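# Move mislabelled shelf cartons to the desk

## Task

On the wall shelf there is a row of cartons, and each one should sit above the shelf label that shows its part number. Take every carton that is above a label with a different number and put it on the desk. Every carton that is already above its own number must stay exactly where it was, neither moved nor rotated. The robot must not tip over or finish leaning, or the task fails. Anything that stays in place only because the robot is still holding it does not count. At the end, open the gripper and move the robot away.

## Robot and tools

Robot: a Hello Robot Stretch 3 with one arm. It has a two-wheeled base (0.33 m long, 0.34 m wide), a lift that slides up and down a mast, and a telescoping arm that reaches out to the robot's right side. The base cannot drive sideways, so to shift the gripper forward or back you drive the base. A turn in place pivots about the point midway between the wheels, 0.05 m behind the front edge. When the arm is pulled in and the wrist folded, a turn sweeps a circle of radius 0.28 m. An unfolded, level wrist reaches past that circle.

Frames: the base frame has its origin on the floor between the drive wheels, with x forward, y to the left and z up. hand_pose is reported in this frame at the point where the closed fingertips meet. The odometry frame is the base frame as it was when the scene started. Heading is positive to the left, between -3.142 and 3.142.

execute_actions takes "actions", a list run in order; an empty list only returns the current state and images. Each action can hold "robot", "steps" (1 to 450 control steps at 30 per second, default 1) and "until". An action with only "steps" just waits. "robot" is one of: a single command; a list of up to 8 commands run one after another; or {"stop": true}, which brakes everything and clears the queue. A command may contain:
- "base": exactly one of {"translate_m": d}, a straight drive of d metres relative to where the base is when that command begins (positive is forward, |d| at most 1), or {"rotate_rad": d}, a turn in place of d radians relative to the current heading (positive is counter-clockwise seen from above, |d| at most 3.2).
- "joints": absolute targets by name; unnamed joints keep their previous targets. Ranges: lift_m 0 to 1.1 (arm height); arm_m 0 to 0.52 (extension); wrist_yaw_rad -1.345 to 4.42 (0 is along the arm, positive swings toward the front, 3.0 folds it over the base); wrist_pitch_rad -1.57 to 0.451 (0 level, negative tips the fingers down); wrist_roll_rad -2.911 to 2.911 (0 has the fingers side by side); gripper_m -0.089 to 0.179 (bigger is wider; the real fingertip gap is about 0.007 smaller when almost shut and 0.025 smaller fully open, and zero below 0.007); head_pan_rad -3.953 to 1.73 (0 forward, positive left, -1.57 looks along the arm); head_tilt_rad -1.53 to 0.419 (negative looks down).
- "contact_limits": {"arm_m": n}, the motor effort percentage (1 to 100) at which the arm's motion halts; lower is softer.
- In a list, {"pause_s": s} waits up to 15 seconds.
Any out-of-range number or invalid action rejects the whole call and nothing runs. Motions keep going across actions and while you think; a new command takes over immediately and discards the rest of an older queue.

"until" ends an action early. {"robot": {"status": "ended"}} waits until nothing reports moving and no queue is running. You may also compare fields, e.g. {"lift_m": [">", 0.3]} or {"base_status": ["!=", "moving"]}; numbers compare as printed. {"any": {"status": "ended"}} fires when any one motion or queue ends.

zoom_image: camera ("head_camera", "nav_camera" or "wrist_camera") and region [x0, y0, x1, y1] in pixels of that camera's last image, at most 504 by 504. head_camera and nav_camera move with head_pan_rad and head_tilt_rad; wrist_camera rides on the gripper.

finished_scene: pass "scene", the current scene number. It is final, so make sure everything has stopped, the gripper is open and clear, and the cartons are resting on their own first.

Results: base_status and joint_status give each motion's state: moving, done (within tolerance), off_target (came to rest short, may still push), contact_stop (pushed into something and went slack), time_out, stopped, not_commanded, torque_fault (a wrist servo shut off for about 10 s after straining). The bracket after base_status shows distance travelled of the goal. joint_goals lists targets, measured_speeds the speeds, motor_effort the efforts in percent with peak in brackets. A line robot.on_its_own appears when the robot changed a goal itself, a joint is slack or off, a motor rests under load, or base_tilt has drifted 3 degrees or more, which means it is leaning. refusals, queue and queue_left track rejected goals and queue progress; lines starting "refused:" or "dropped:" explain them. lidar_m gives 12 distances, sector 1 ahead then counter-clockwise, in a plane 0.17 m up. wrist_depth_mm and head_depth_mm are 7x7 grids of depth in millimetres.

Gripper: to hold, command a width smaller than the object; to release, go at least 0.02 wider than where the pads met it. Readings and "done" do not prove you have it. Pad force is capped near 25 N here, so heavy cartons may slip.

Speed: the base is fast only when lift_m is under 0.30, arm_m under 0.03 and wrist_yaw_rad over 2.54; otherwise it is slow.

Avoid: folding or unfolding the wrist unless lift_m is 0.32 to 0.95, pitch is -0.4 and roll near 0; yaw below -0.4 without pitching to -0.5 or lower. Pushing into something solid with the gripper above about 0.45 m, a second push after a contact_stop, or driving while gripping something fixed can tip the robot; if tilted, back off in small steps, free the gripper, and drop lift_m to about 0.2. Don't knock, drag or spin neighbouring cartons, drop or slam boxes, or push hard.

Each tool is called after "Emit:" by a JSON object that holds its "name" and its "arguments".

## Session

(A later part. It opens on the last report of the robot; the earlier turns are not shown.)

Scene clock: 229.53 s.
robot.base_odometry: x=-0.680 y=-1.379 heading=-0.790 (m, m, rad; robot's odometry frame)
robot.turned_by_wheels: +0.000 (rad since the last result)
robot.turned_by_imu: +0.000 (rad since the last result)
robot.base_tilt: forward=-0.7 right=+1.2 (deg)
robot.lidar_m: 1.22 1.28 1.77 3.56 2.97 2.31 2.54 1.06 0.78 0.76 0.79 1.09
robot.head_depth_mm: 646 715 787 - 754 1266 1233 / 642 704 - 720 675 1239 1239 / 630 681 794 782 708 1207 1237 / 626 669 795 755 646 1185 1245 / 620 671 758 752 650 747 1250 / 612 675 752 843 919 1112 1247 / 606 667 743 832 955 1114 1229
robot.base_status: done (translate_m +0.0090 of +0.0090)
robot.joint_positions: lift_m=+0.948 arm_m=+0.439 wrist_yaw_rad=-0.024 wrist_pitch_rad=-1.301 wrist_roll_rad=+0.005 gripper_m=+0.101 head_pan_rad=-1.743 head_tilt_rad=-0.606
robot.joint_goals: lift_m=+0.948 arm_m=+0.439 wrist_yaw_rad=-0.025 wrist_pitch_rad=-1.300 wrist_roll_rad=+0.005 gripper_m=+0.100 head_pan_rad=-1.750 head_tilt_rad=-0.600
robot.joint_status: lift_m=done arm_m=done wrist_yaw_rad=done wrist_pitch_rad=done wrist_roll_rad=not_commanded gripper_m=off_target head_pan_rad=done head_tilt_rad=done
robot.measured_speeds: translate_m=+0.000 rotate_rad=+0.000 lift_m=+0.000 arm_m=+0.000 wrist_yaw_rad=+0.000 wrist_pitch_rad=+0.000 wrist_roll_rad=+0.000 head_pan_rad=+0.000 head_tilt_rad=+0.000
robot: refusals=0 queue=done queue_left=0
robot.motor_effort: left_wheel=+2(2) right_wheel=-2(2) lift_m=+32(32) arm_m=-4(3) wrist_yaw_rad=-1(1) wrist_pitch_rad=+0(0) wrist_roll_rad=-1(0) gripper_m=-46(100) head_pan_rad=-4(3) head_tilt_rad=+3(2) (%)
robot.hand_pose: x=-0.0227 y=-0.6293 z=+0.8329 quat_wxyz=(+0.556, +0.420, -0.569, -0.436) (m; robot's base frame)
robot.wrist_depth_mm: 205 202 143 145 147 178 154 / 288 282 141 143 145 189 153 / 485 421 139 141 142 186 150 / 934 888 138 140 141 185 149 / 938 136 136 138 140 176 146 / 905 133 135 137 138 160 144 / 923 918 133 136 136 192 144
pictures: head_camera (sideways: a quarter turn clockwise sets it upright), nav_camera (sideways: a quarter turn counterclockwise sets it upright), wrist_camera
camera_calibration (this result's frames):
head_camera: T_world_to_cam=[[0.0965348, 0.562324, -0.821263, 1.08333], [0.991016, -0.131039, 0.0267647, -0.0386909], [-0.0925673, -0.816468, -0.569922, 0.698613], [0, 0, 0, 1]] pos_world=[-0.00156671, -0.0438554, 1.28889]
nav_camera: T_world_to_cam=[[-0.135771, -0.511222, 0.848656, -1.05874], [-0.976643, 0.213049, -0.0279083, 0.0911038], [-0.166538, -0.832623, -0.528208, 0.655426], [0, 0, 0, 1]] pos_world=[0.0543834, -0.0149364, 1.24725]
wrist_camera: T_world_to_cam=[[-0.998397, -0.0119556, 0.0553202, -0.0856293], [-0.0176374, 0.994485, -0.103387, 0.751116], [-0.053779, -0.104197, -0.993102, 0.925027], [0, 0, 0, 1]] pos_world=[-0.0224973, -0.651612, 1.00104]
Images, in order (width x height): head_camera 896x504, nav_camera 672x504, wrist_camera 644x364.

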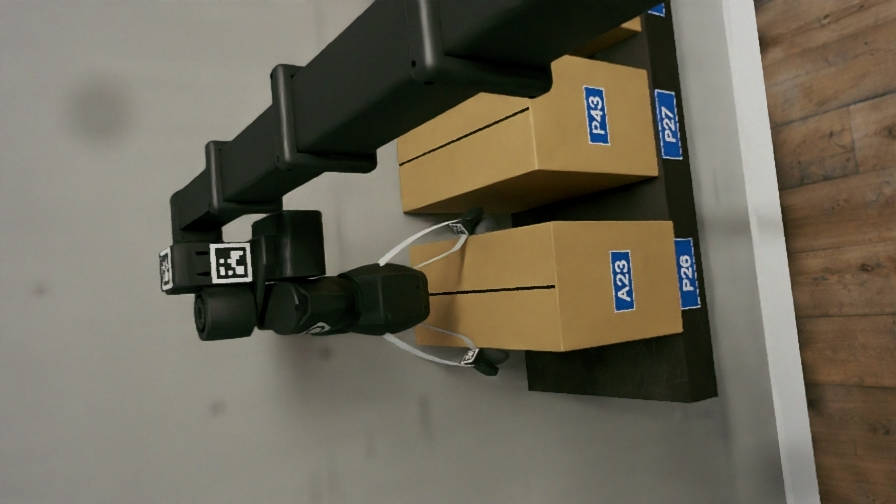

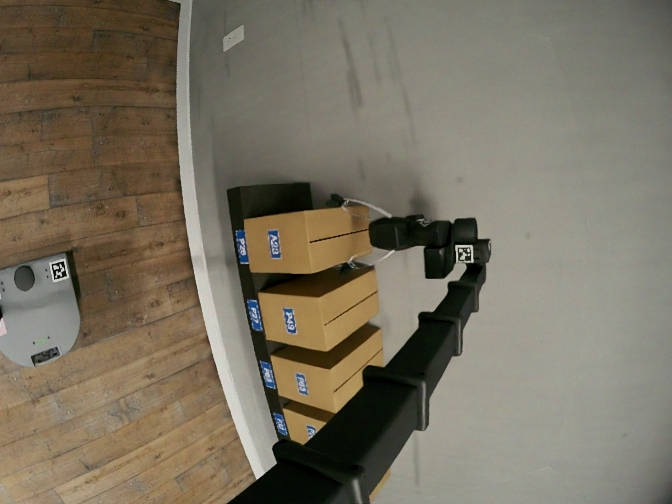

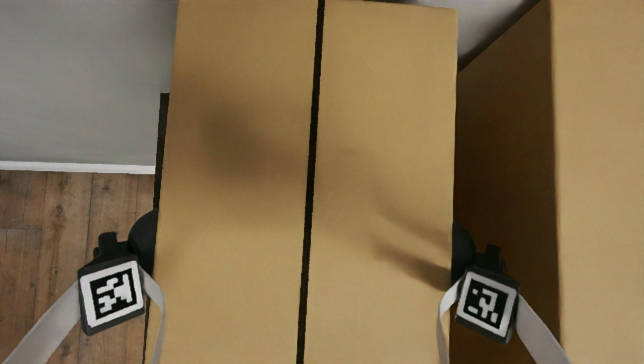

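Emit:
{"name": "execute_actions", "arguments": {"actions": [{"robot": {"joints": {"lift_m": 1.09}}, "steps": 200, "until": {"robot": {"lift_m": [">", 0.985]}}}]}}

Scene clock: 242.60 s.
robot.base_odometry: x=-0.680 y=-1.379 heading=-0.790 (m, m, rad; robot's odometry frame)
robot.turned_by_wheels: +0.000 (rad since the last result)
robot.turned_by_imu: +0.000 (rad since the last result)
robot.base_tilt: forward=-0.6 right=+1.1 (deg)
robot.lidar_m: 1.23 1.28 1.76 3.55 2.97 2.30 2.53 1.06 0.78 0.76 0.79 1.09
robot.head_depth_mm: 648 708 - 761 710 1266 1229 / 640 687 821 746 671 1241 1241 / 629 - 790 783 710 1211 1238 / 620 - 771 680 631 1180 1246 / 618 668 760 685 624 745 1255 / 612 673 749 846 915 1107 1246 / 604 666 739 835 953 1110 1233
robot.base_status: done (translate_m +0.0090 of +0.0090)
robot.joint_positions: lift_m=+0.988 arm_m=+0.439 wrist_yaw_rad=-0.024 wrist_pitch_rad=-1.302 wrist_roll_rad=+0.005 gripper_m=+0.101 head_pan_rad=-1.743 head_tilt_rad=-0.606
robot.joint_goals: lift_m=+1.090 arm_m=+0.439 wrist_yaw_rad=-0.025 wrist_pitch_rad=-1.300 wrist_roll_rad=+0.005 gripper_m=+0.100 head_pan_rad=-1.750 head_tilt_rad=-0.600
robot.joint_status: lift_m=moving arm_m=done wrist_yaw_rad=done wrist_pitch_rad=done wrist_roll_rad=not_commanded gripper_m=off_target head_pan_rad=done head_tilt_rad=done
robot.measured_speeds: translate_m=+0.000 rotate_rad=+0.000 lift_m=+0.110 arm_m=+0.000 wrist_yaw_rad=+0.000 wrist_pitch_rad=+0.000 wrist_roll_rad=+0.000 head_pan_rad=+0.000 head_tilt_rad=+0.000
robot: refusals=0 queue=running queue_left=0
robot.motor_effort: left_wheel=+2(2) right_wheel=-3(4) lift_m=+33(33) arm_m=-4(4) wrist_yaw_rad=+0(1) wrist_pitch_rad=+0(0) wrist_roll_rad=+0(0) gripper_m=-44(44) head_pan_rad=-3(4) head_tilt_rad=+3(2) (%)
robot.hand_pose: x=-0.0227 y=-0.6292 z=+0.8736 quat_wxyz=(+0.556, +0.421, -0.569, -0.436) (m; robot's base frame)
robot.wrist_depth_mm: 204 201 142 145 146 193 191 / 290 285 141 143 145 195 196 / 493 428 139 142 143 192 192 / 993 906 138 140 141 189 191 / 989 136 136 138 139 186 188 / 945 133 135 137 139 184 187 / 971 966 133 135 137 192 183
pictures: head_camera (sideways: a quarter turn clockwise sets it upright), nav_camera (sideways: a quarter turn counterclockwise sets it upright), wrist_camera
camera_calibration (this result's frames):
head_camera: T_world_to_cam=[[0.0965364, 0.562324, -0.821263, 1.08333], [0.991015, -0.131042, 0.0267647, -0.0386909], [-0.0925697, -0.816468, -0.569922, 0.698613], [0, 0, 0, 1]] pos_world=[-0.00156683, -0.0438553, 1.28889]
nav_camera: T_world_to_cam=[[-0.135773, -0.511222, 0.848656, -1.05874], [-0.976642, 0.213051, -0.0279083, 0.0911038], [-0.16654, -0.832623, -0.528208, 0.655427], [0, 0, 0, 1]] pos_world=[0.0543833, -0.0149365, 1.24725]
wrist_camera: T_world_to_cam=[[-0.998398, -0.0119891, 0.0552979, -0.0878744], [-0.0176352, 0.994548, -0.102775, 0.754668], [-0.0537643, -0.103585, -0.993166, 0.965862], [0, 0, 0, 1]] pos_world=[-0.0224961, -0.651558, 1.04168]
Images, in order (width x height): head_camera 896x504, nav_camera 672x504, wrist_camera 644x364.

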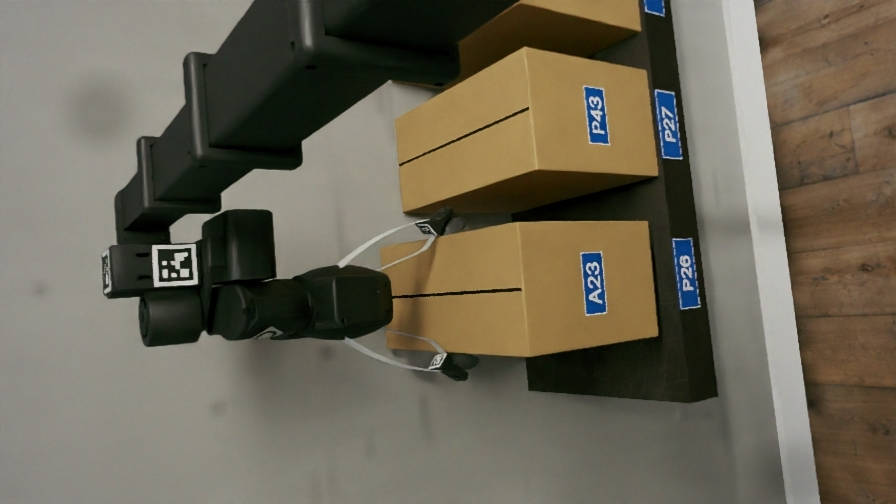

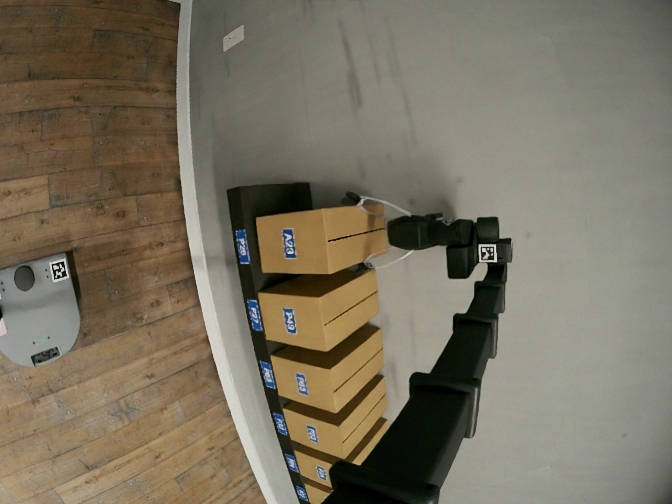

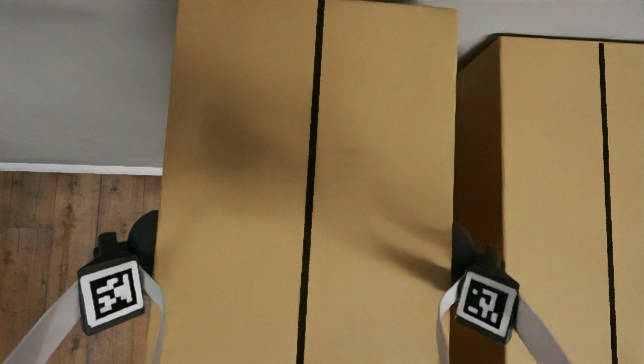

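Emit:
{"name": "execute_actions", "arguments": {"actions": [{"robot": {"joints": {"arm_m": 0.40, "head_pan_rad": 0.0, "head_tilt_rad": -0.35}}, "steps": 60, "until": {"robot": {"arm_m": ["<", 0.425]}}}, {"robot": [{"base": {"rotate_rad": 1.665}}, {"base": {"translate_m": 1.0}}], "steps": 450, "until": {"robot": {"translate_m": [">=", 0.9]}}}, {"robot": {"base": {"translate_m": 1.0}}, "steps": 1}]}}

Scene clock: 274.17 s.
robot.base_odometry: x=-0.100 y=-0.685 heading=+0.875 (m, m, rad; robot's odometry frame)
robot.turned_by_wheels: +1.665 (rad since the last result)
robot.turned_by_imu: +1.677 (rad since the last result)
robot.base_tilt: forward=-0.8 right=+1.5 (deg)
robot.lidar_m: 2.68 3.17 2.11 2.44 2.14 1.68 1.65 1.70 1.34 1.32 1.42 2.07
robot.head_depth_mm: 2601 2792 2950 3133 2423 1810 1463 / 2681 2856 2933 3176 2450 1842 1473 / 2700 2913 2971 3250 2426 1830 1473 / 2770 2891 3028 3323 2466 1858 1466 / 2769 3011 3088 3368 2508 1859 1476 / 2798 2972 3156 3301 2504 1856 1476 / 2854 2995 3248 3404 2515 1842 1494
robot.base_status: moving (translate_m +0.0033 of +1.0000)
robot.joint_positions: lift_m=+1.090 arm_m=+0.400 wrist_yaw_rad=-0.024 wrist_pitch_rad=-1.302 wrist_roll_rad=+0.005 gripper_m=+0.101 head_pan_rad=-0.007 head_tilt_rad=-0.359
robot.joint_goals: lift_m=+1.090 arm_m=+0.400 wrist_yaw_rad=-0.025 wrist_pitch_rad=-1.300 wrist_roll_rad=+0.005 gripper_m=+0.100 head_pan_rad=+0.000 head_tilt_rad=-0.350
robot.joint_status: lift_m=done arm_m=done wrist_yaw_rad=done wrist_pitch_rad=done wrist_roll_rad=not_commanded gripper_m=off_target head_pan_rad=done head_tilt_rad=done
robot.measured_speeds: translate_m=+0.100 rotate_rad=+0.000 lift_m=+0.000 arm_m=+0.000 wrist_yaw_rad=+0.000 wrist_pitch_rad=+0.000 wrist_roll_rad=+0.000 head_pan_rad=+0.000 head_tilt_rad=+0.000
robot: refusals=0 queue=running queue_left=0
robot.motor_effort: left_wheel=+0(8) right_wheel=+2(8) lift_m=+33(32) arm_m=-4(4) wrist_yaw_rad=-2(1) wrist_pitch_rad=+0(0) wrist_roll_rad=+0(1) gripper_m=-43(43) head_pan_rad=+3(44) head_tilt_rad=+4(23) (%)
robot.hand_pose: x=-0.0227 y=-0.5900 z=+0.9748 quat_wxyz=(+0.556, +0.421, -0.569, -0.437) (m; robot's base frame)
robot.wrist_depth_mm: - - 142 144 146 - - / - - 141 143 145 - - / - - 139 142 143 - - / - - 138 139 141 - - / - 136 136 138 140 - - / - 134 134 136 138 - - / - - 133 134 137 - -
pictures: head_camera (sideways: a quarter turn clockwise sets it upright), nav_camera (sideways: a quarter turn counterclockwise sets it upright), wrist_camera
camera_calibration (this result's frames):
head_camera: T_world_to_cam=[[-0.352592, 0.00131202, -0.935776, 1.23543], [-0.0388416, 0.999117, 0.016036, -0.018448], [0.934971, 0.0420012, -0.352229, 0.409083], [0, 0, 0, 1]] pos_world=[0.0524071, -0.000371204, 1.30048]
nav_camera: T_world_to_cam=[[0.303259, -0.0483717, 0.95168, -1.19583], [-0.0416119, -0.99843, -0.037488, 0.0978824], [0.951999, -0.0282326, -0.304796, 0.35788], [0, 0, 0, 1]] pos_world=[0.0260177, 0.0499884, 1.2508]
wrist_camera: T_world_to_cam=[[-0.998398, -0.0120266, 0.0552841, -0.0930109], [-0.0176457, 0.994597, -0.102305, 0.725744], [-0.053755, -0.103116, -0.993216, 1.07081], [0, 0, 0, 1]] pos_world=[-0.0224943, -0.612523, 1.14293]
Images, in order (width x height): head_camera 896x504, nav_camera 672x504, wrist_camera 644x364.

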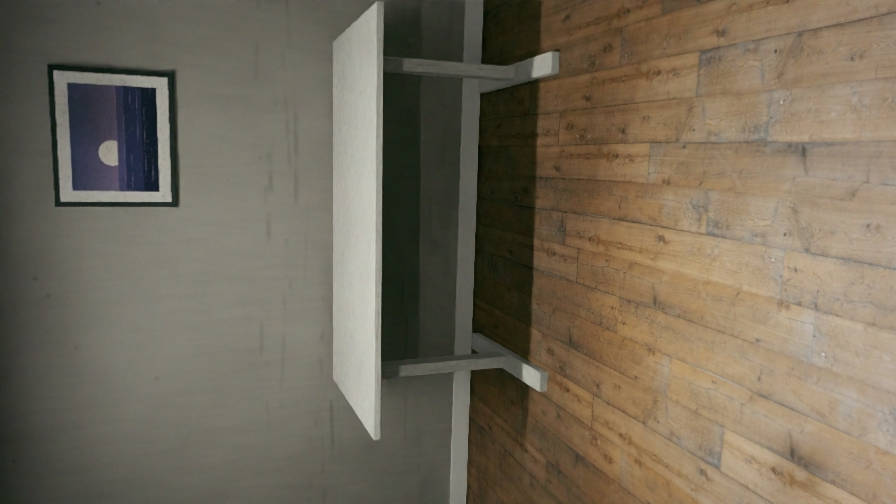

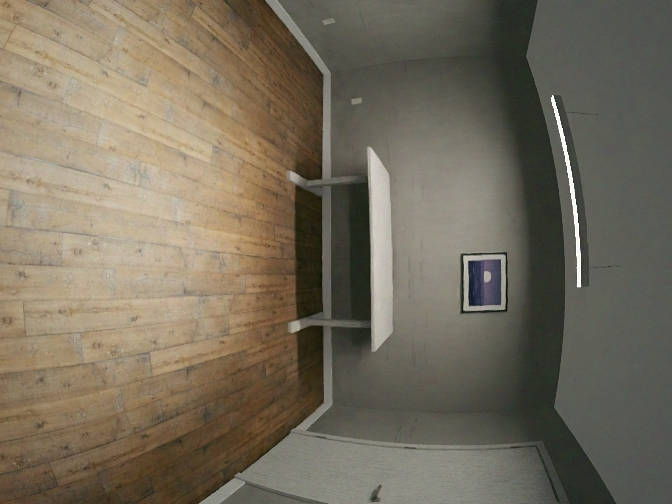

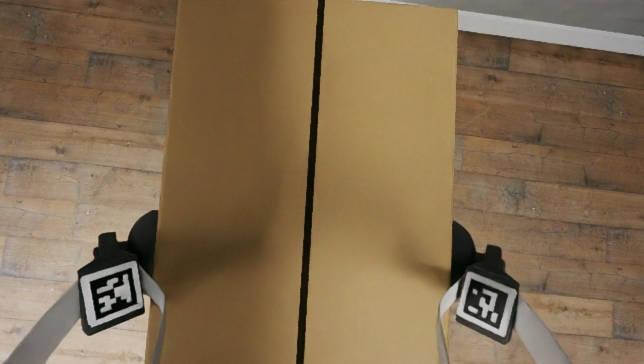

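Emit:
{"name": "execute_actions", "arguments": {"actions": [{"robot": {"joints": {"head_tilt_rad": -0.6}}, "steps": 300, "until": {"robot": {"translate_m": [">=", 0.7]}}}, {"robot": {"base": {"translate_m": 1.0}}, "steps": 300, "until": {"robot": {"translate_m": [">=", 0.3]}}}]}}

Scene clock: 284.13 s.
robot.base_odometry: x=+0.538 y=+0.080 heading=+0.875 (m, m, rad; robot's odometry frame)
robot.turned_by_wheels: +0.000 (rad since the last result)
robot.turned_by_imu: -0.005 (rad since the last result)
robot.base_tilt: forward=-1.1 right=+1.0 (deg)
robot.lidar_m: 2.12 1.81 2.37 1.94 2.41 2.68 2.64 1.84 1.44 1.42 1.49 1.73
robot.head_depth_mm: 1777 1909 1575 2229 1775 1470 1242 / 1789 1935 1597 2310 1803 1469 1252 / 1802 1960 1610 2347 1807 1484 1258 / 1837 1981 1609 2317 1803 1471 1250 / 1832 2031 1640 2337 1807 1485 1257 / 1878 2038 1642 2245 1805 1500 1265 / 1892 2061 1662 2293 1853 1510 1267
robot.base_status: moving (translate_m +0.3000 of +1.0000)
robot.joint_positions: lift_m=+1.090 arm_m=+0.400 wrist_yaw_rad=-0.024 wrist_pitch_rad=-1.302 wrist_roll_rad=+0.005 gripper_m=+0.101 head_pan_rad=-0.007 head_tilt_rad=-0.592
robot.joint_goals: lift_m=+1.090 arm_m=+0.400 wrist_yaw_rad=-0.025 wrist_pitch_rad=-1.300 wrist_roll_rad=+0.005 gripper_m=+0.100 head_pan_rad=+0.000 head_tilt_rad=-0.600
robot.joint_status: lift_m=done arm_m=done wrist_yaw_rad=done wrist_pitch_rad=done wrist_roll_rad=not_commanded gripper_m=off_target head_pan_rad=done head_tilt_rad=done
robot.measured_speeds: translate_m=+0.100 rotate_rad=+0.000 lift_m=+0.000 arm_m=+0.000 wrist_yaw_rad=+0.000 wrist_pitch_rad=+0.000 wrist_roll_rad=+0.000 head_pan_rad=+0.000 head_tilt_rad=+0.000
robot: refusals=0 queue=running queue_left=0
robot.motor_effort: left_wheel=-2(1) right_wheel=+1(2) lift_m=+33(33) arm_m=-4(4) wrist_yaw_rad=-1(1) wrist_pitch_rad=+0(0) wrist_roll_rad=+0(0) gripper_m=-43(43) head_pan_rad=+3(4) head_tilt_rad=-3(23) (%)
robot.hand_pose: x=-0.0227 y=-0.5900 z=+0.9748 quat_wxyz=(+0.556, +0.421, -0.569, -0.437) (m; robot's base frame)
robot.wrist_depth_mm: - - 143 145 147 - - / - - 141 142 145 - - / - - 139 141 143 - - / - - 138 140 141 - - / - 136 136 137 140 - - / - 134 135 137 139 - - / - - 134 135 137 - -
pictures: head_camera (sideways: a quarter turn clockwise sets it upright), nav_camera (sideways: a quarter turn counterclockwise sets it upright), wrist_camera
camera_calibration (this result's frames):
head_camera: T_world_to_cam=[[-0.559215, 0.00272147, -0.829018, 1.09744], [-0.0339859, 0.999079, 0.026205, -0.03171], [0.828326, 0.0428292, -0.558607, 0.678275], [0, 0, 0, 1]] pos_world=[0.0507933, -0.000355778, 1.28952]
nav_camera: T_world_to_cam=[[0.514885, -0.0498204, 0.85581, -1.07204], [-0.0492469, -0.99838, -0.0284914, 0.0862064], [0.855844, -0.0274762, -0.516504, 0.633963], [0, 0, 0, 1]] pos_world=[0.013647, 0.0500764, 1.24736]
wrist_camera: T_world_to_cam=[[-0.998398, -0.0120263, 0.0552841, -0.0930108], [-0.0176454, 0.994597, -0.102305, 0.725744], [-0.053755, -0.103116, -0.993216, 1.07081], [0, 0, 0, 1]] pos_world=[-0.0224944, -0.612523, 1.14293]
Images, in order (width x height): head_camera 896x504, nav_camera 672x504, wrist_camera 644x364.

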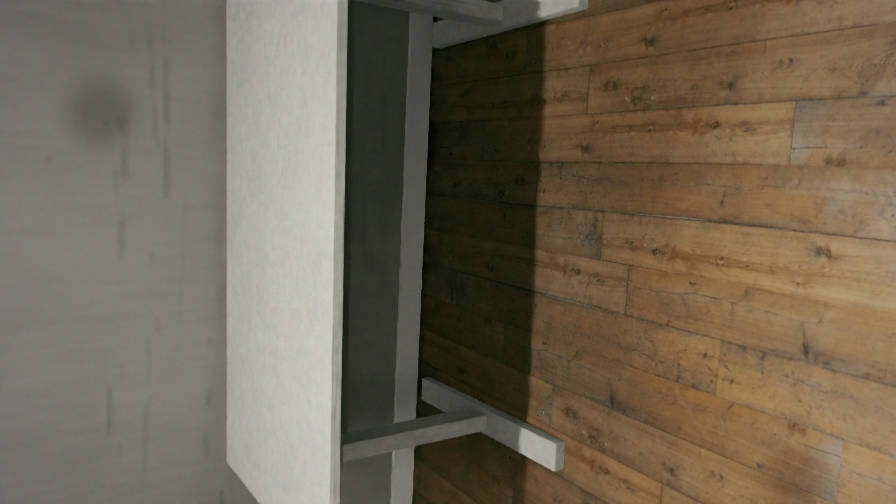

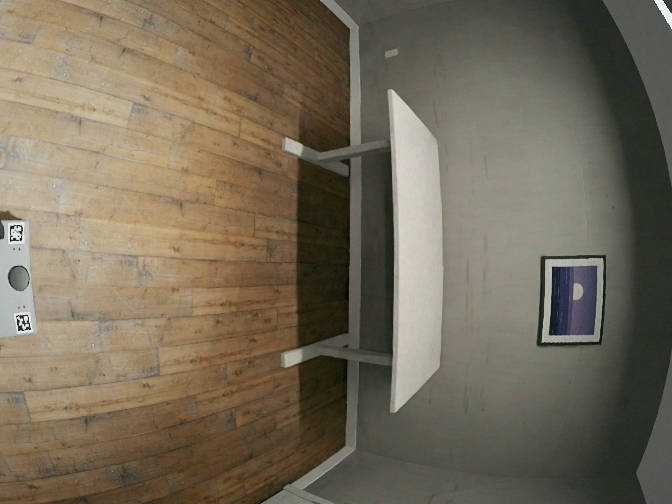

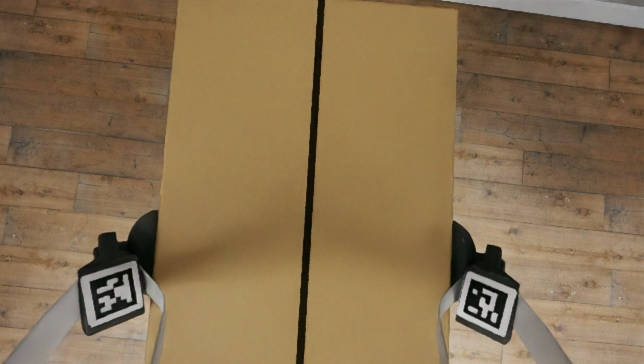

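Emit:
{"name": "execute_actions", "arguments": {"actions": [{"steps": 300, "until": {"robot": {"translate_m": [">=", 0.9]}}}, {"robot": [{"base": {"translate_m": 0.2}, "joints": {"head_pan_rad": -1.57, "head_tilt_rad": -0.75}}, {"base": {"rotate_rad": 1.46}, "joints": {"arm_m": 0.5}}], "steps": 400, "until": {"robot": {"status": "ended"}}}]}}

Scene clock: 296.40 s.
robot.base_odometry: x=+1.051 y=+0.694 heading=+2.335 (m, m, rad; robot's odometry frame)
robot.turned_by_wheels: +1.460 (rad since the last result)
robot.turned_by_imu: +1.470 (rad since the last result)
robot.base_tilt: forward=-0.9 right=+1.1 (deg)
robot.lidar_m: 2.27 1.95 2.60 3.44 2.16 1.56 1.48 1.52 1.01 1.32 1.09 1.85
robot.head_depth_mm: 1147 1259 1045 826 1480 1326 1159 / 1140 1249 968 805 1489 1346 1172 / - 702 589 765 1505 1339 1172 / 1139 1245 619 792 1510 1359 1172 / 1143 1273 1073 836 1521 1339 1182 / 1147 1281 1074 846 1531 1355 1184 / 1164 1288 1083 852 1523 1361 1187
robot.base_status: done (rotate_rad +1.4599 of +1.4600)
robot.joint_positions: lift_m=+1.090 arm_m=+0.500 wrist_yaw_rad=-0.024 wrist_pitch_rad=-1.302 wrist_roll_rad=+0.005 gripper_m=+0.101 head_pan_rad=-1.563 head_tilt_rad=-0.741
robot.joint_goals: lift_m=+1.090 arm_m=+0.500 wrist_yaw_rad=-0.025 wrist_pitch_rad=-1.300 wrist_roll_rad=+0.005 gripper_m=+0.100 head_pan_rad=-1.570 head_tilt_rad=-0.750
robot.joint_status: lift_m=done arm_m=done wrist_yaw_rad=done wrist_pitch_rad=done wrist_roll_rad=not_commanded gripper_m=off_target head_pan_rad=done head_tilt_rad=done
robot.measured_speeds: translate_m=+0.000 rotate_rad=+0.000 lift_m=+0.000 arm_m=+0.000 wrist_yaw_rad=+0.000 wrist_pitch_rad=+0.000 wrist_roll_rad=+0.000 head_pan_rad=+0.000 head_tilt_rad=+0.000
robot: refusals=0 queue=done queue_left=0
robot.motor_effort: left_wheel=-3(11) right_wheel=+1(9) lift_m=+33(33) arm_m=+3(5) wrist_yaw_rad=-1(1) wrist_pitch_rad=+0(0) wrist_roll_rad=+0(0) gripper_m=-44(43) head_pan_rad=-3(42) head_tilt_rad=-4(18) (%)
robot.hand_pose: x=-0.0227 y=-0.6894 z=+0.9748 quat_wxyz=(+0.556, +0.421, -0.569, -0.437) (m; robot's base frame)
robot.wrist_depth_mm: 418 429 143 144 146 453 454 / 409 417 140 142 145 452 447 / 410 414 139 142 143 438 449 / 406 407 138 140 142 433 443 / 397 136 136 138 139 425 440 / 394 134 134 136 138 424 426 / 390 393 133 135 137 416 426
pictures: head_camera (sideways: a quarter turn clockwise sets it upright), nav_camera (sideways: a quarter turn counterclockwise sets it upright), wrist_camera
camera_calibration (this result's frames):
head_camera: T_world_to_cam=[[-0.00632473, 0.675784, -0.737072, 0.974211], [0.99851, 0.0442258, 0.0319803, -0.0455215], [0.0542094, -0.735772, -0.675057, 0.834482], [0, 0, 0, 1]] pos_world=[0.00637848, -0.0423547, 1.28284]
nav_camera: T_world_to_cam=[[-0.041382, -0.636598, 0.770085, -0.956879], [-0.999021, 0.0384293, -0.0219164, 0.0834352], [-0.0156419, -0.770238, -0.637565, 0.796775], [0, 0, 0, 1]] pos_world=[0.056219, 0.00135228, 1.2467]
wrist_camera: T_world_to_cam=[[-0.998402, -0.0117337, 0.0552785, -0.0940107], [-0.0173408, 0.994626, -0.102073, 0.824357], [-0.0537837, -0.102868, -0.99324, 1.06075], [0, 0, 0, 1]] pos_world=[-0.0225144, -0.711912, 1.14292]
Images, in order (width x height): head_camera 896x504, nav_camera 672x504, wrist_camera 644x364.

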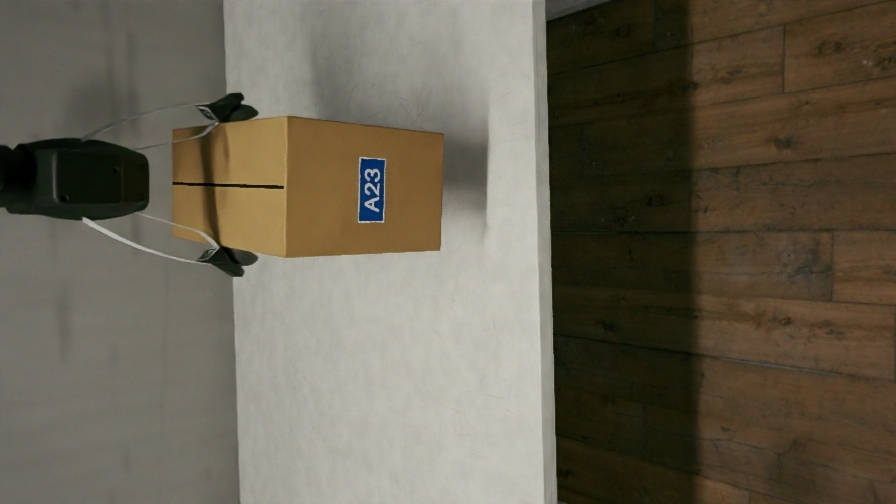

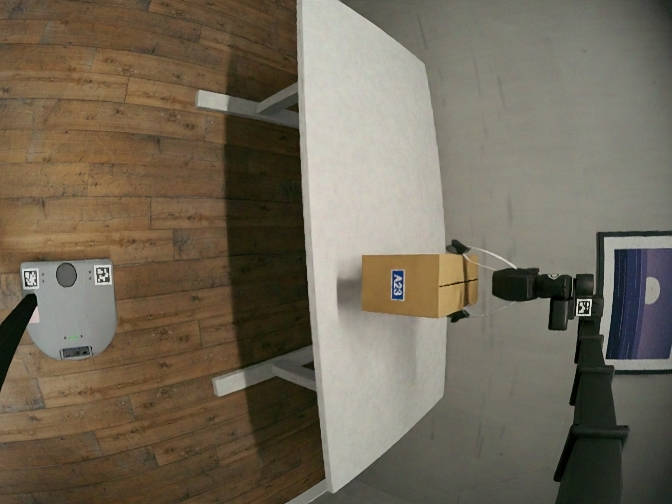

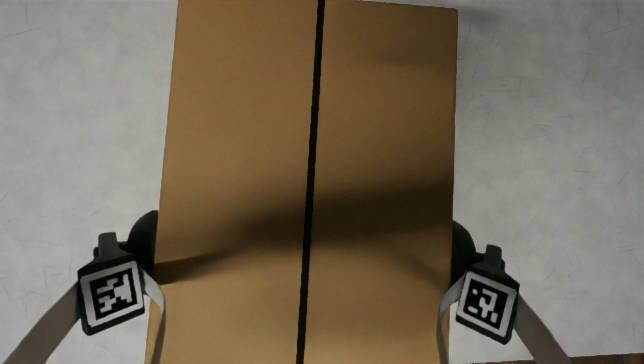

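Emit:
{"name": "execute_actions", "arguments": {"actions": [{"robot": {"joints": {"lift_m": 0.997, "arm_m": 0.512}}, "steps": 200, "until": {"robot": {"status": "ended"}}}]}}

Scene clock: 306.07 s.
robot.base_odometry: x=+1.051 y=+0.694 heading=+2.335 (m, m, rad; robot's odometry frame)
robot.turned_by_wheels: +0.000 (rad since the last result)
robot.turned_by_imu: +0.000 (rad since the last result)
robot.base_tilt: forward=-0.8 right=+1.2 (deg)
robot.lidar_m: 2.26 1.96 2.60 3.43 2.16 1.56 1.47 1.52 1.01 1.32 1.09 1.84
robot.head_depth_mm: - 1274 1041 826 1487 1343 1161 / 1179 1264 1007 807 1494 1331 1164 / - - 693 705 1486 1337 1167 / 1148 1269 783 770 1514 1341 1176 / 1148 1265 1064 846 1516 1352 1183 / 1156 1273 1071 848 1526 1350 1183 / 1159 1279 1080 852 1525 1372 1179
robot.base_status: done (rotate_rad +1.4599 of +1.4600)
robot.joint_positions: lift_m=+0.997 arm_m=+0.512 wrist_yaw_rad=-0.024 wrist_pitch_rad=-1.302 wrist_roll_rad=+0.005 gripper_m=+0.101 head_pan_rad=-1.563 head_tilt_rad=-0.741
robot.joint_goals: lift_m=+0.997 arm_m=+0.512 wrist_yaw_rad=-0.025 wrist_pitch_rad=-1.300 wrist_roll_rad=+0.005 gripper_m=+0.100 head_pan_rad=-1.570 head_tilt_rad=-0.750
robot.joint_status: lift_m=done arm_m=done wrist_yaw_rad=done wrist_pitch_rad=done wrist_roll_rad=not_commanded gripper_m=off_target head_pan_rad=done head_tilt_rad=done
robot.measured_speeds: translate_m=+0.000 rotate_rad=+0.000 lift_m=+0.000 arm_m=+0.000 wrist_yaw_rad=+0.000 wrist_pitch_rad=+0.000 wrist_roll_rad=+0.000 head_pan_rad=+0.000 head_tilt_rad=+0.000
robot: refusals=0 queue=done queue_left=0
robot.motor_effort: left_wheel=-3(3) right_wheel=+1(1) lift_m=+17(33) arm_m=+3(4) wrist_yaw_rad=-1(1) wrist_pitch_rad=+1(0) wrist_roll_rad=+0(0) gripper_m=-43(43) head_pan_rad=-4(4) head_tilt_rad=-5(4) (%)
robot.hand_pose: x=-0.0227 y=-0.7013 z=+0.8826 quat_wxyz=(+0.556, +0.421, -0.568, -0.437) (m; robot's base frame)
robot.wrist_depth_mm: 332 334 143 145 147 353 355 / 322 326 140 143 145 344 351 / 320 323 139 142 143 348 347 / 317 319 138 140 143 342 349 / 312 136 135 138 140 336 340 / 309 134 135 137 138 332 336 / 305 306 133 135 137 325 335
pictures: head_camera (sideways: a quarter turn clockwise sets it upright), nav_camera (sideways: a quarter turn counterclockwise sets it upright), wrist_camera
camera_calibration (this result's frames):
head_camera: T_world_to_cam=[[-0.00632457, 0.675784, -0.737072, 0.974211], [0.99851, 0.0442256, 0.0319803, -0.0455215], [0.0542092, -0.735772, -0.675057, 0.834483], [0, 0, 0, 1]] pos_world=[0.00637847, -0.0423547, 1.28284]
nav_camera: T_world_to_cam=[[-0.0413822, -0.636598, 0.770084, -0.956879], [-0.999021, 0.0384296, -0.0219164, 0.0834352], [-0.0156421, -0.770237, -0.637565, 0.796775], [0, 0, 0, 1]] pos_world=[0.056219, 0.00135227, 1.2467]
wrist_camera: T_world_to_cam=[[-0.998402, -0.0117459, 0.0552707, -0.089053], [-0.0173404, 0.994648, -0.101857, 0.826616], [-0.0537785, -0.102652, -0.993262, 0.968099], [0, 0, 0, 1]] pos_world=[-0.022514, -0.72386, 1.0507]
Images, in order (width x height): head_camera 896x504, nav_camera 672x504, wrist_camera 644x364.

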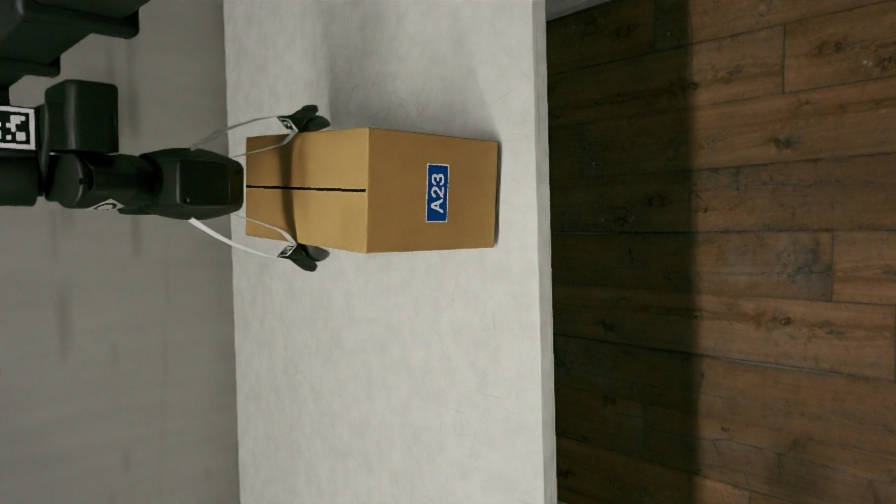

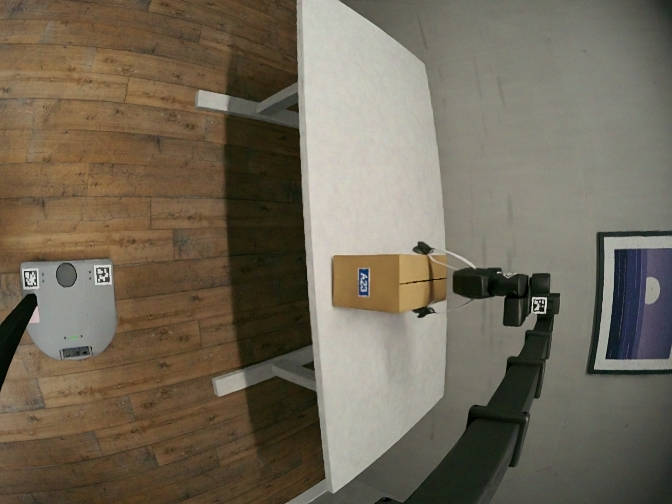

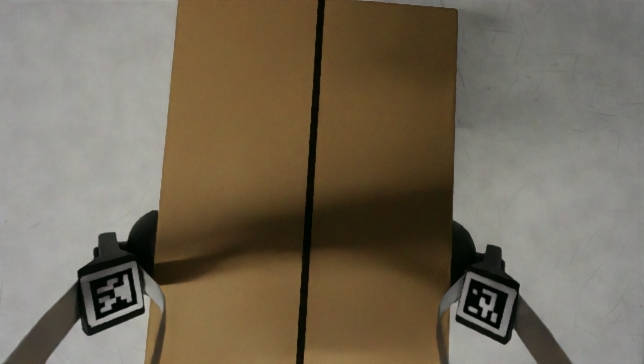

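Emit:
{"name": "zoom_image", "arguments": {"camera": "head_camera", "region": [440, 110, 560, 270]}}

Region (440, 110, 560, 270) of head_camera's 896x504 image, scaled by 3.150, with more detail than that image has; it fills the left 378 columns of this view, and the rest is white.

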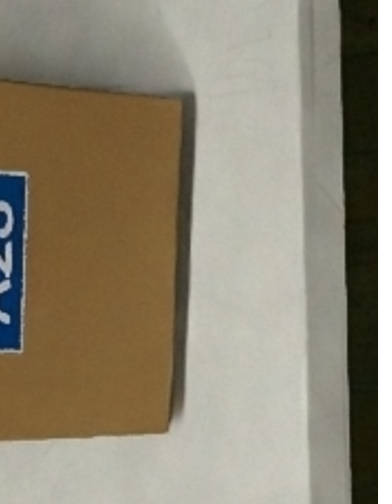

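Emit:
{"name": "execute_actions", "arguments": {"actions": [{"robot": {"joints": {"lift_m": 0.988, "gripper_m": 0.162}}, "steps": 200, "until": {"robot": {"gripper_m": [">=", 0.158], "lift_m_status": ["!=", "moving"]}}}]}}

Scene clock: 354.17 s.
robot.base_odometry: x=+1.051 y=+0.694 heading=+2.335 (m, m, rad; robot's odometry frame)
robot.turned_by_wheels: +0.000 (rad since the last result)
robot.turned_by_imu: +0.000 (rad since the last result)
robot.base_tilt: forward=-1.0 right=+1.2 (deg)
robot.lidar_m: 2.27 1.95 2.60 3.41 2.16 1.56 1.47 1.52 1.01 1.32 1.09 1.85
robot.head_depth_mm: - 1270 1039 827 1490 1326 1164 / - 1268 1004 806 1503 1343 1170 / - - 715 704 1502 1337 1174 / 1145 1273 969 770 1506 1350 1174 / 1143 1273 1065 840 1509 1357 1174 / 1152 1283 1068 847 1517 1357 1187 / 1153 1282 1081 853 1526 1363 1190
robot.base_status: done (rotate_rad +1.4599 of +1.4600)
robot.joint_positions: lift_m=+0.988 arm_m=+0.512 wrist_yaw_rad=-0.024 wrist_pitch_rad=-1.302 wrist_roll_rad=+0.005 gripper_m=+0.158 head_pan_rad=-1.563 head_tilt_rad=-0.741
robot.joint_goals: lift_m=+0.988 arm_m=+0.512 wrist_yaw_rad=-0.025 wrist_pitch_rad=-1.300 wrist_roll_rad=+0.005 gripper_m=+0.162 head_pan_rad=-1.570 head_tilt_rad=-0.750
robot.joint_status: lift_m=done arm_m=done wrist_yaw_rad=done wrist_pitch_rad=done wrist_roll_rad=not_commanded gripper_m=off_target head_pan_rad=done head_tilt_rad=done
robot.measured_speeds: translate_m=+0.000 rotate_rad=+0.000 lift_m=+0.000 arm_m=+0.000 wrist_yaw_rad=+0.000 wrist_pitch_rad=+0.000 wrist_roll_rad=+0.000 head_pan_rad=+0.000 head_tilt_rad=+0.000
robot: refusals=0 queue=done queue_left=0
robot.motor_effort: left_wheel=-3(3) right_wheel=+1(1) lift_m=+17(17) arm_m=+4(3) wrist_yaw_rad=-1(1) wrist_pitch_rad=+0(0) wrist_roll_rad=+0(0) gripper_m=+100(100) head_pan_rad=-3(3) head_tilt_rad=-5(4) (%)
robot.hand_pose: x=-0.0227 y=-0.7013 z=+0.8736 quat_wxyz=(+0.556, +0.421, -0.568, -0.437) (m; robot's base frame)
robot.wrist_depth_mm: 321 325 146 148 151 347 351 / 313 318 145 146 150 342 340 / 312 316 143 143 147 334 342 / 310 313 142 143 145 332 336 / 306 309 139 141 144 326 330 / 302 137 138 140 141 - 325 / 295 297 136 138 140 320 327
pictures: head_camera (sideways: a quarter turn clockwise sets it upright), nav_camera (sideways: a quarter turn counterclockwise sets it upright), wrist_camera
camera_calibration (this result's frames):
head_camera: T_world_to_cam=[[-0.00632456, 0.675784, -0.737072, 0.974211], [0.99851, 0.0442256, 0.0319803, -0.0455215], [0.0542092, -0.735772, -0.675057, 0.834482], [0, 0, 0, 1]] pos_world=[0.00637847, -0.0423547, 1.28284]
nav_camera: T_world_to_cam=[[-0.0413822, -0.636598, 0.770085, -0.956879], [-0.999021, 0.0384296, -0.0219164, 0.0834352], [-0.0156421, -0.770238, -0.637565, 0.796775], [0, 0, 0, 1]] pos_world=[0.056219, 0.00135226, 1.2467]
wrist_camera: T_world_to_cam=[[-0.998402, -0.0117447, 0.0552706, -0.0885549], [-0.0173392, 0.994648, -0.101856, 0.8257], [-0.0537786, -0.102652, -0.993263, 0.959162], [0, 0, 0, 1]] pos_world=[-0.0225141, -0.723861, 1.0417]
Images, in order (width x height): head_camera 896x504, nav_camera 672x504, wrist_camera 644x364.

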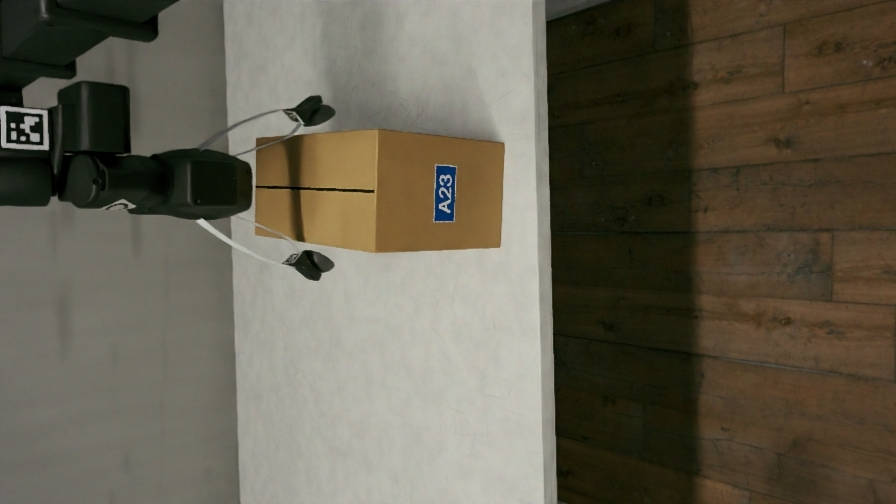

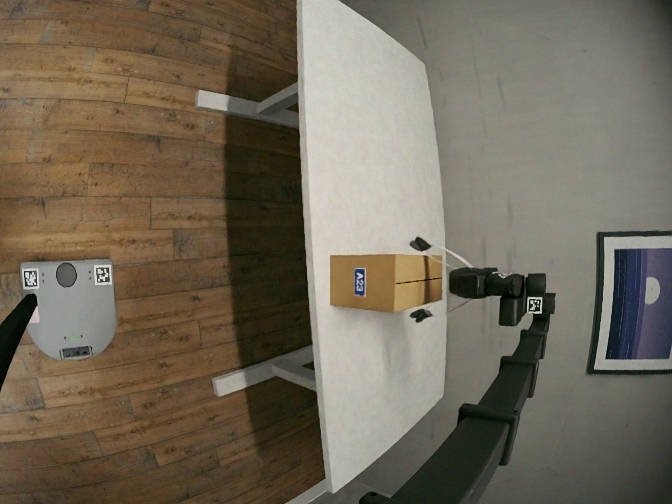

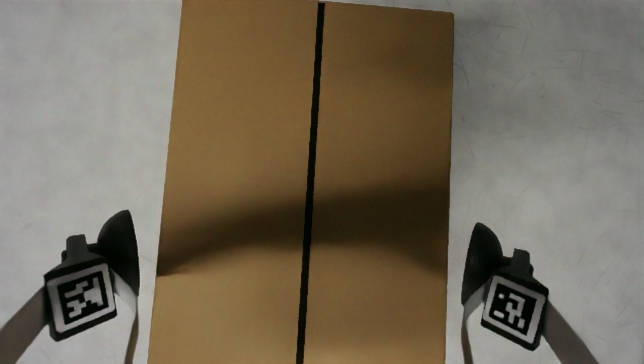

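Emit:
{"name": "execute_actions", "arguments": {"actions": [{"robot": {"joints": {"arm_m": 0.0, "lift_m": 1.0, "head_pan_rad": 0.0, "head_tilt_rad": -0.6}}, "steps": 150, "until": {"robot": {"arm_m": ["<", 0.33]}}}, {"robot": {"base": {"rotate_rad": 1.638}, "joints": {"lift_m": 0.29, "gripper_m": 0.06}}, "steps": 150, "until": {"robot": {"arm_m": ["<", 0.1]}}}, {"robot": {"joints": {"wrist_pitch_rad": -0.4, "wrist_yaw_rad": 1.4}}, "steps": 150, "until": {"robot": {"base_status": ["!=", "moving"]}}}, {"robot": {"base": {"translate_m": 1.0}}, "steps": 150, "until": {"robot": {"wrist_pitch_rad": [">", -0.46]}}}, {"robot": {"joints": {"wrist_yaw_rad": 2.7}}, "steps": 250, "until": {"robot": {"lift_m": ["<", 0.297]}}}, {"robot": {"base": {"translate_m": 1.0}}, "steps": 300, "until": {"robot": {"x": ["<=", 0.377]}}}, {"robot": {"base": {"translate_m": 1.0}}, "steps": 300, "until": {"robot": {"x": ["<=", -0.046]}}}, {"robot": {"base": {"translate_m": 1.0}}, "steps": 300, "until": {"robot": {"translate_m": [">=", 0.6]}}}, {"robot": {"joints": {"lift_m": 1.0}}, "steps": 100, "until": {"robot": {"lift_m": [">", 0.34]}}}, {"robot": {"joints": {"wrist_yaw_rad": 1.4, "gripper_m": 0.15}}, "steps": 100, "until": {"robot": {"wrist_yaw_rad": ["<", 1.7]}}}, {"robot": {"joints": {"wrist_yaw_rad": -0.01, "wrist_pitch_rad": -1.3}}, "steps": 200, "until": {"robot": {"base_status": ["!=", "moving"]}}}, {"robot": {"base": {"rotate_rad": 1.53}, "joints": {"arm_m": 0.22, "head_pan_rad": -1.65, "head_tilt_rad": -0.65}}, "steps": 300, "until": {"robot": {"status": "ended"}}}]}}

Scene clock: 397.70 s.
robot.base_odometry: x=-0.723 y=-1.250 heading=-0.781 (m, m, rad; robot's odometry frame)
robot.turned_by_wheels: +3.168 (rad since the last result)
robot.turned_by_imu: +3.195 (rad since the last result)
robot.base_tilt: forward=-0.7 right=+1.3 (deg)
robot.lidar_m: 1.38 1.43 1.96 3.51 2.82 2.14 2.39 1.16 0.85 0.81 0.85 1.16
robot.head_depth_mm: 683 - 847 730 781 1328 1209 / 681 - - 736 780 1327 1224 / 675 - - 868 781 1324 1226 / 675 733 825 - 754 1337 1220 / 674 744 837 942 799 1330 1231 / 671 743 837 935 816 1337 1231 / 668 744 831 951 845 1327 1238
robot.base_status: done (rotate_rad +1.5299 of +1.5300)
robot.joint_positions: lift_m=+1.000 arm_m=+0.220 wrist_yaw_rad=-0.010 wrist_pitch_rad=-1.300 wrist_roll_rad=+0.005 gripper_m=+0.150 head_pan_rad=-1.643 head_tilt_rad=-0.642
robot.joint_goals: lift_m=+1.000 arm_m=+0.220 wrist_yaw_rad=-0.010 wrist_pitch_rad=-1.300 wrist_roll_rad=+0.005 gripper_m=+0.150 head_pan_rad=-1.650 head_tilt_rad=-0.650
robot.joint_status: lift_m=done arm_m=done wrist_yaw_rad=done wrist_pitch_rad=done wrist_roll_rad=not_commanded gripper_m=done head_pan_rad=done head_tilt_rad=done
robot.measured_speeds: translate_m=+0.000 rotate_rad=+0.000 lift_m=+0.000 arm_m=+0.000 wrist_yaw_rad=+0.000 wrist_pitch_rad=+0.000 wrist_roll_rad=+0.000 head_pan_rad=+0.000 head_tilt_rad=+0.000
robot: refusals=0 queue=done queue_left=0
robot.motor_effort: left_wheel=-3(8) right_wheel=+2(8) lift_m=+32(33) arm_m=+3(4) wrist_yaw_rad=+0(1) wrist_pitch_rad=+0(5) wrist_roll_rad=+0(0) gripper_m=+0(100) head_pan_rad=-3(45) head_tilt_rad=-4(18) (%)
robot.hand_pose: x=-0.0221 y=-0.4099 z=+0.8849 quat_wxyz=(+0.559, +0.424, -0.566, -0.432) (m; robot's base frame)
robot.wrist_depth_mm: 371 377 377 238 268 237 231 / 373 372 375 334 353 323 334 / - - - - - - - / - - - - - - - / - - - - - - - / 961 - - - - - - / 938 969 - - - - -
pictures: head_camera (sideways: a quarter turn clockwise sets it upright), nav_camera (sideways: a quarter turn counterclockwise sets it upright), wrist_camera
camera_calibration (this result's frames):
head_camera: T_world_to_cam=[[0.0422127, 0.598507, -0.800005, 1.05594], [0.999065, -0.0327421, 0.0282209, -0.0406344], [-0.00930342, -0.800448, -0.59933, 0.736364], [0, 0, 0, 1]] pos_world=[0.00287291, -0.0438997, 1.28723]
nav_camera: T_world_to_cam=[[-0.0864146, -0.552585, 0.828964, -1.03336], [-0.992928, 0.115761, -0.0263405, 0.0891609], [-0.0814067, -0.825378, -0.558681, 0.694554], [0, 0, 0, 1]] pos_world=[0.0557742, -0.00807234, 1.247]
wrist_camera: T_world_to_cam=[[-0.998124, -0.0261955, 0.0553464, -0.0910962], [-0.0318529, 0.994073, -0.103942, 0.538266], [-0.0522955, -0.10551, -0.993042, 0.999035], [0, 0, 0, 1]] pos_world=[-0.0215349, -0.432054, 1.05307]
Images, in order (width x height): head_camera 896x504, nav_camera 672x504, wrist_camera 644x364.

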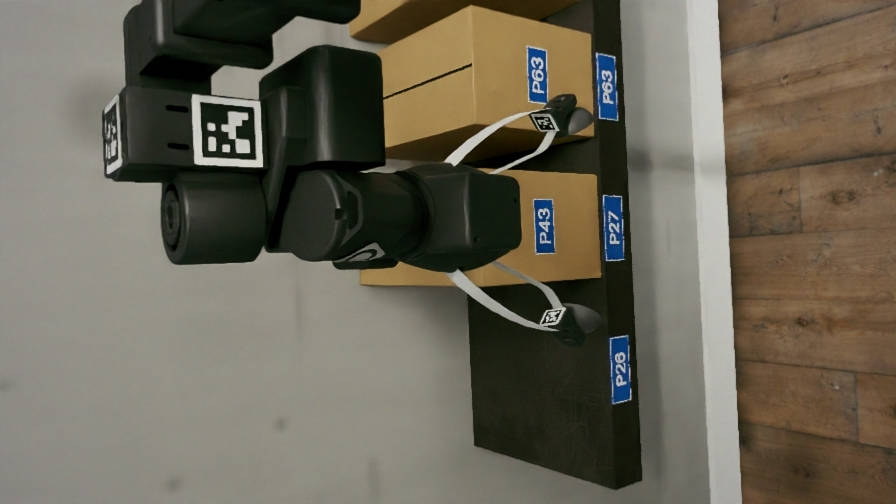

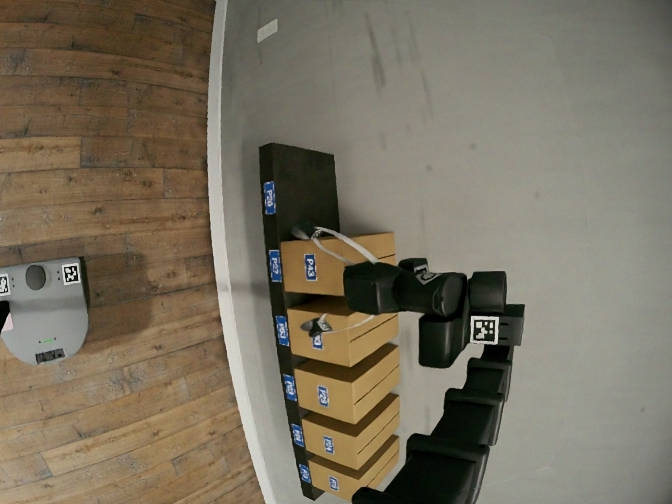

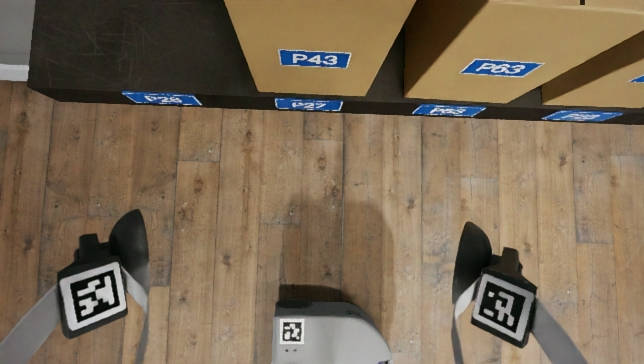

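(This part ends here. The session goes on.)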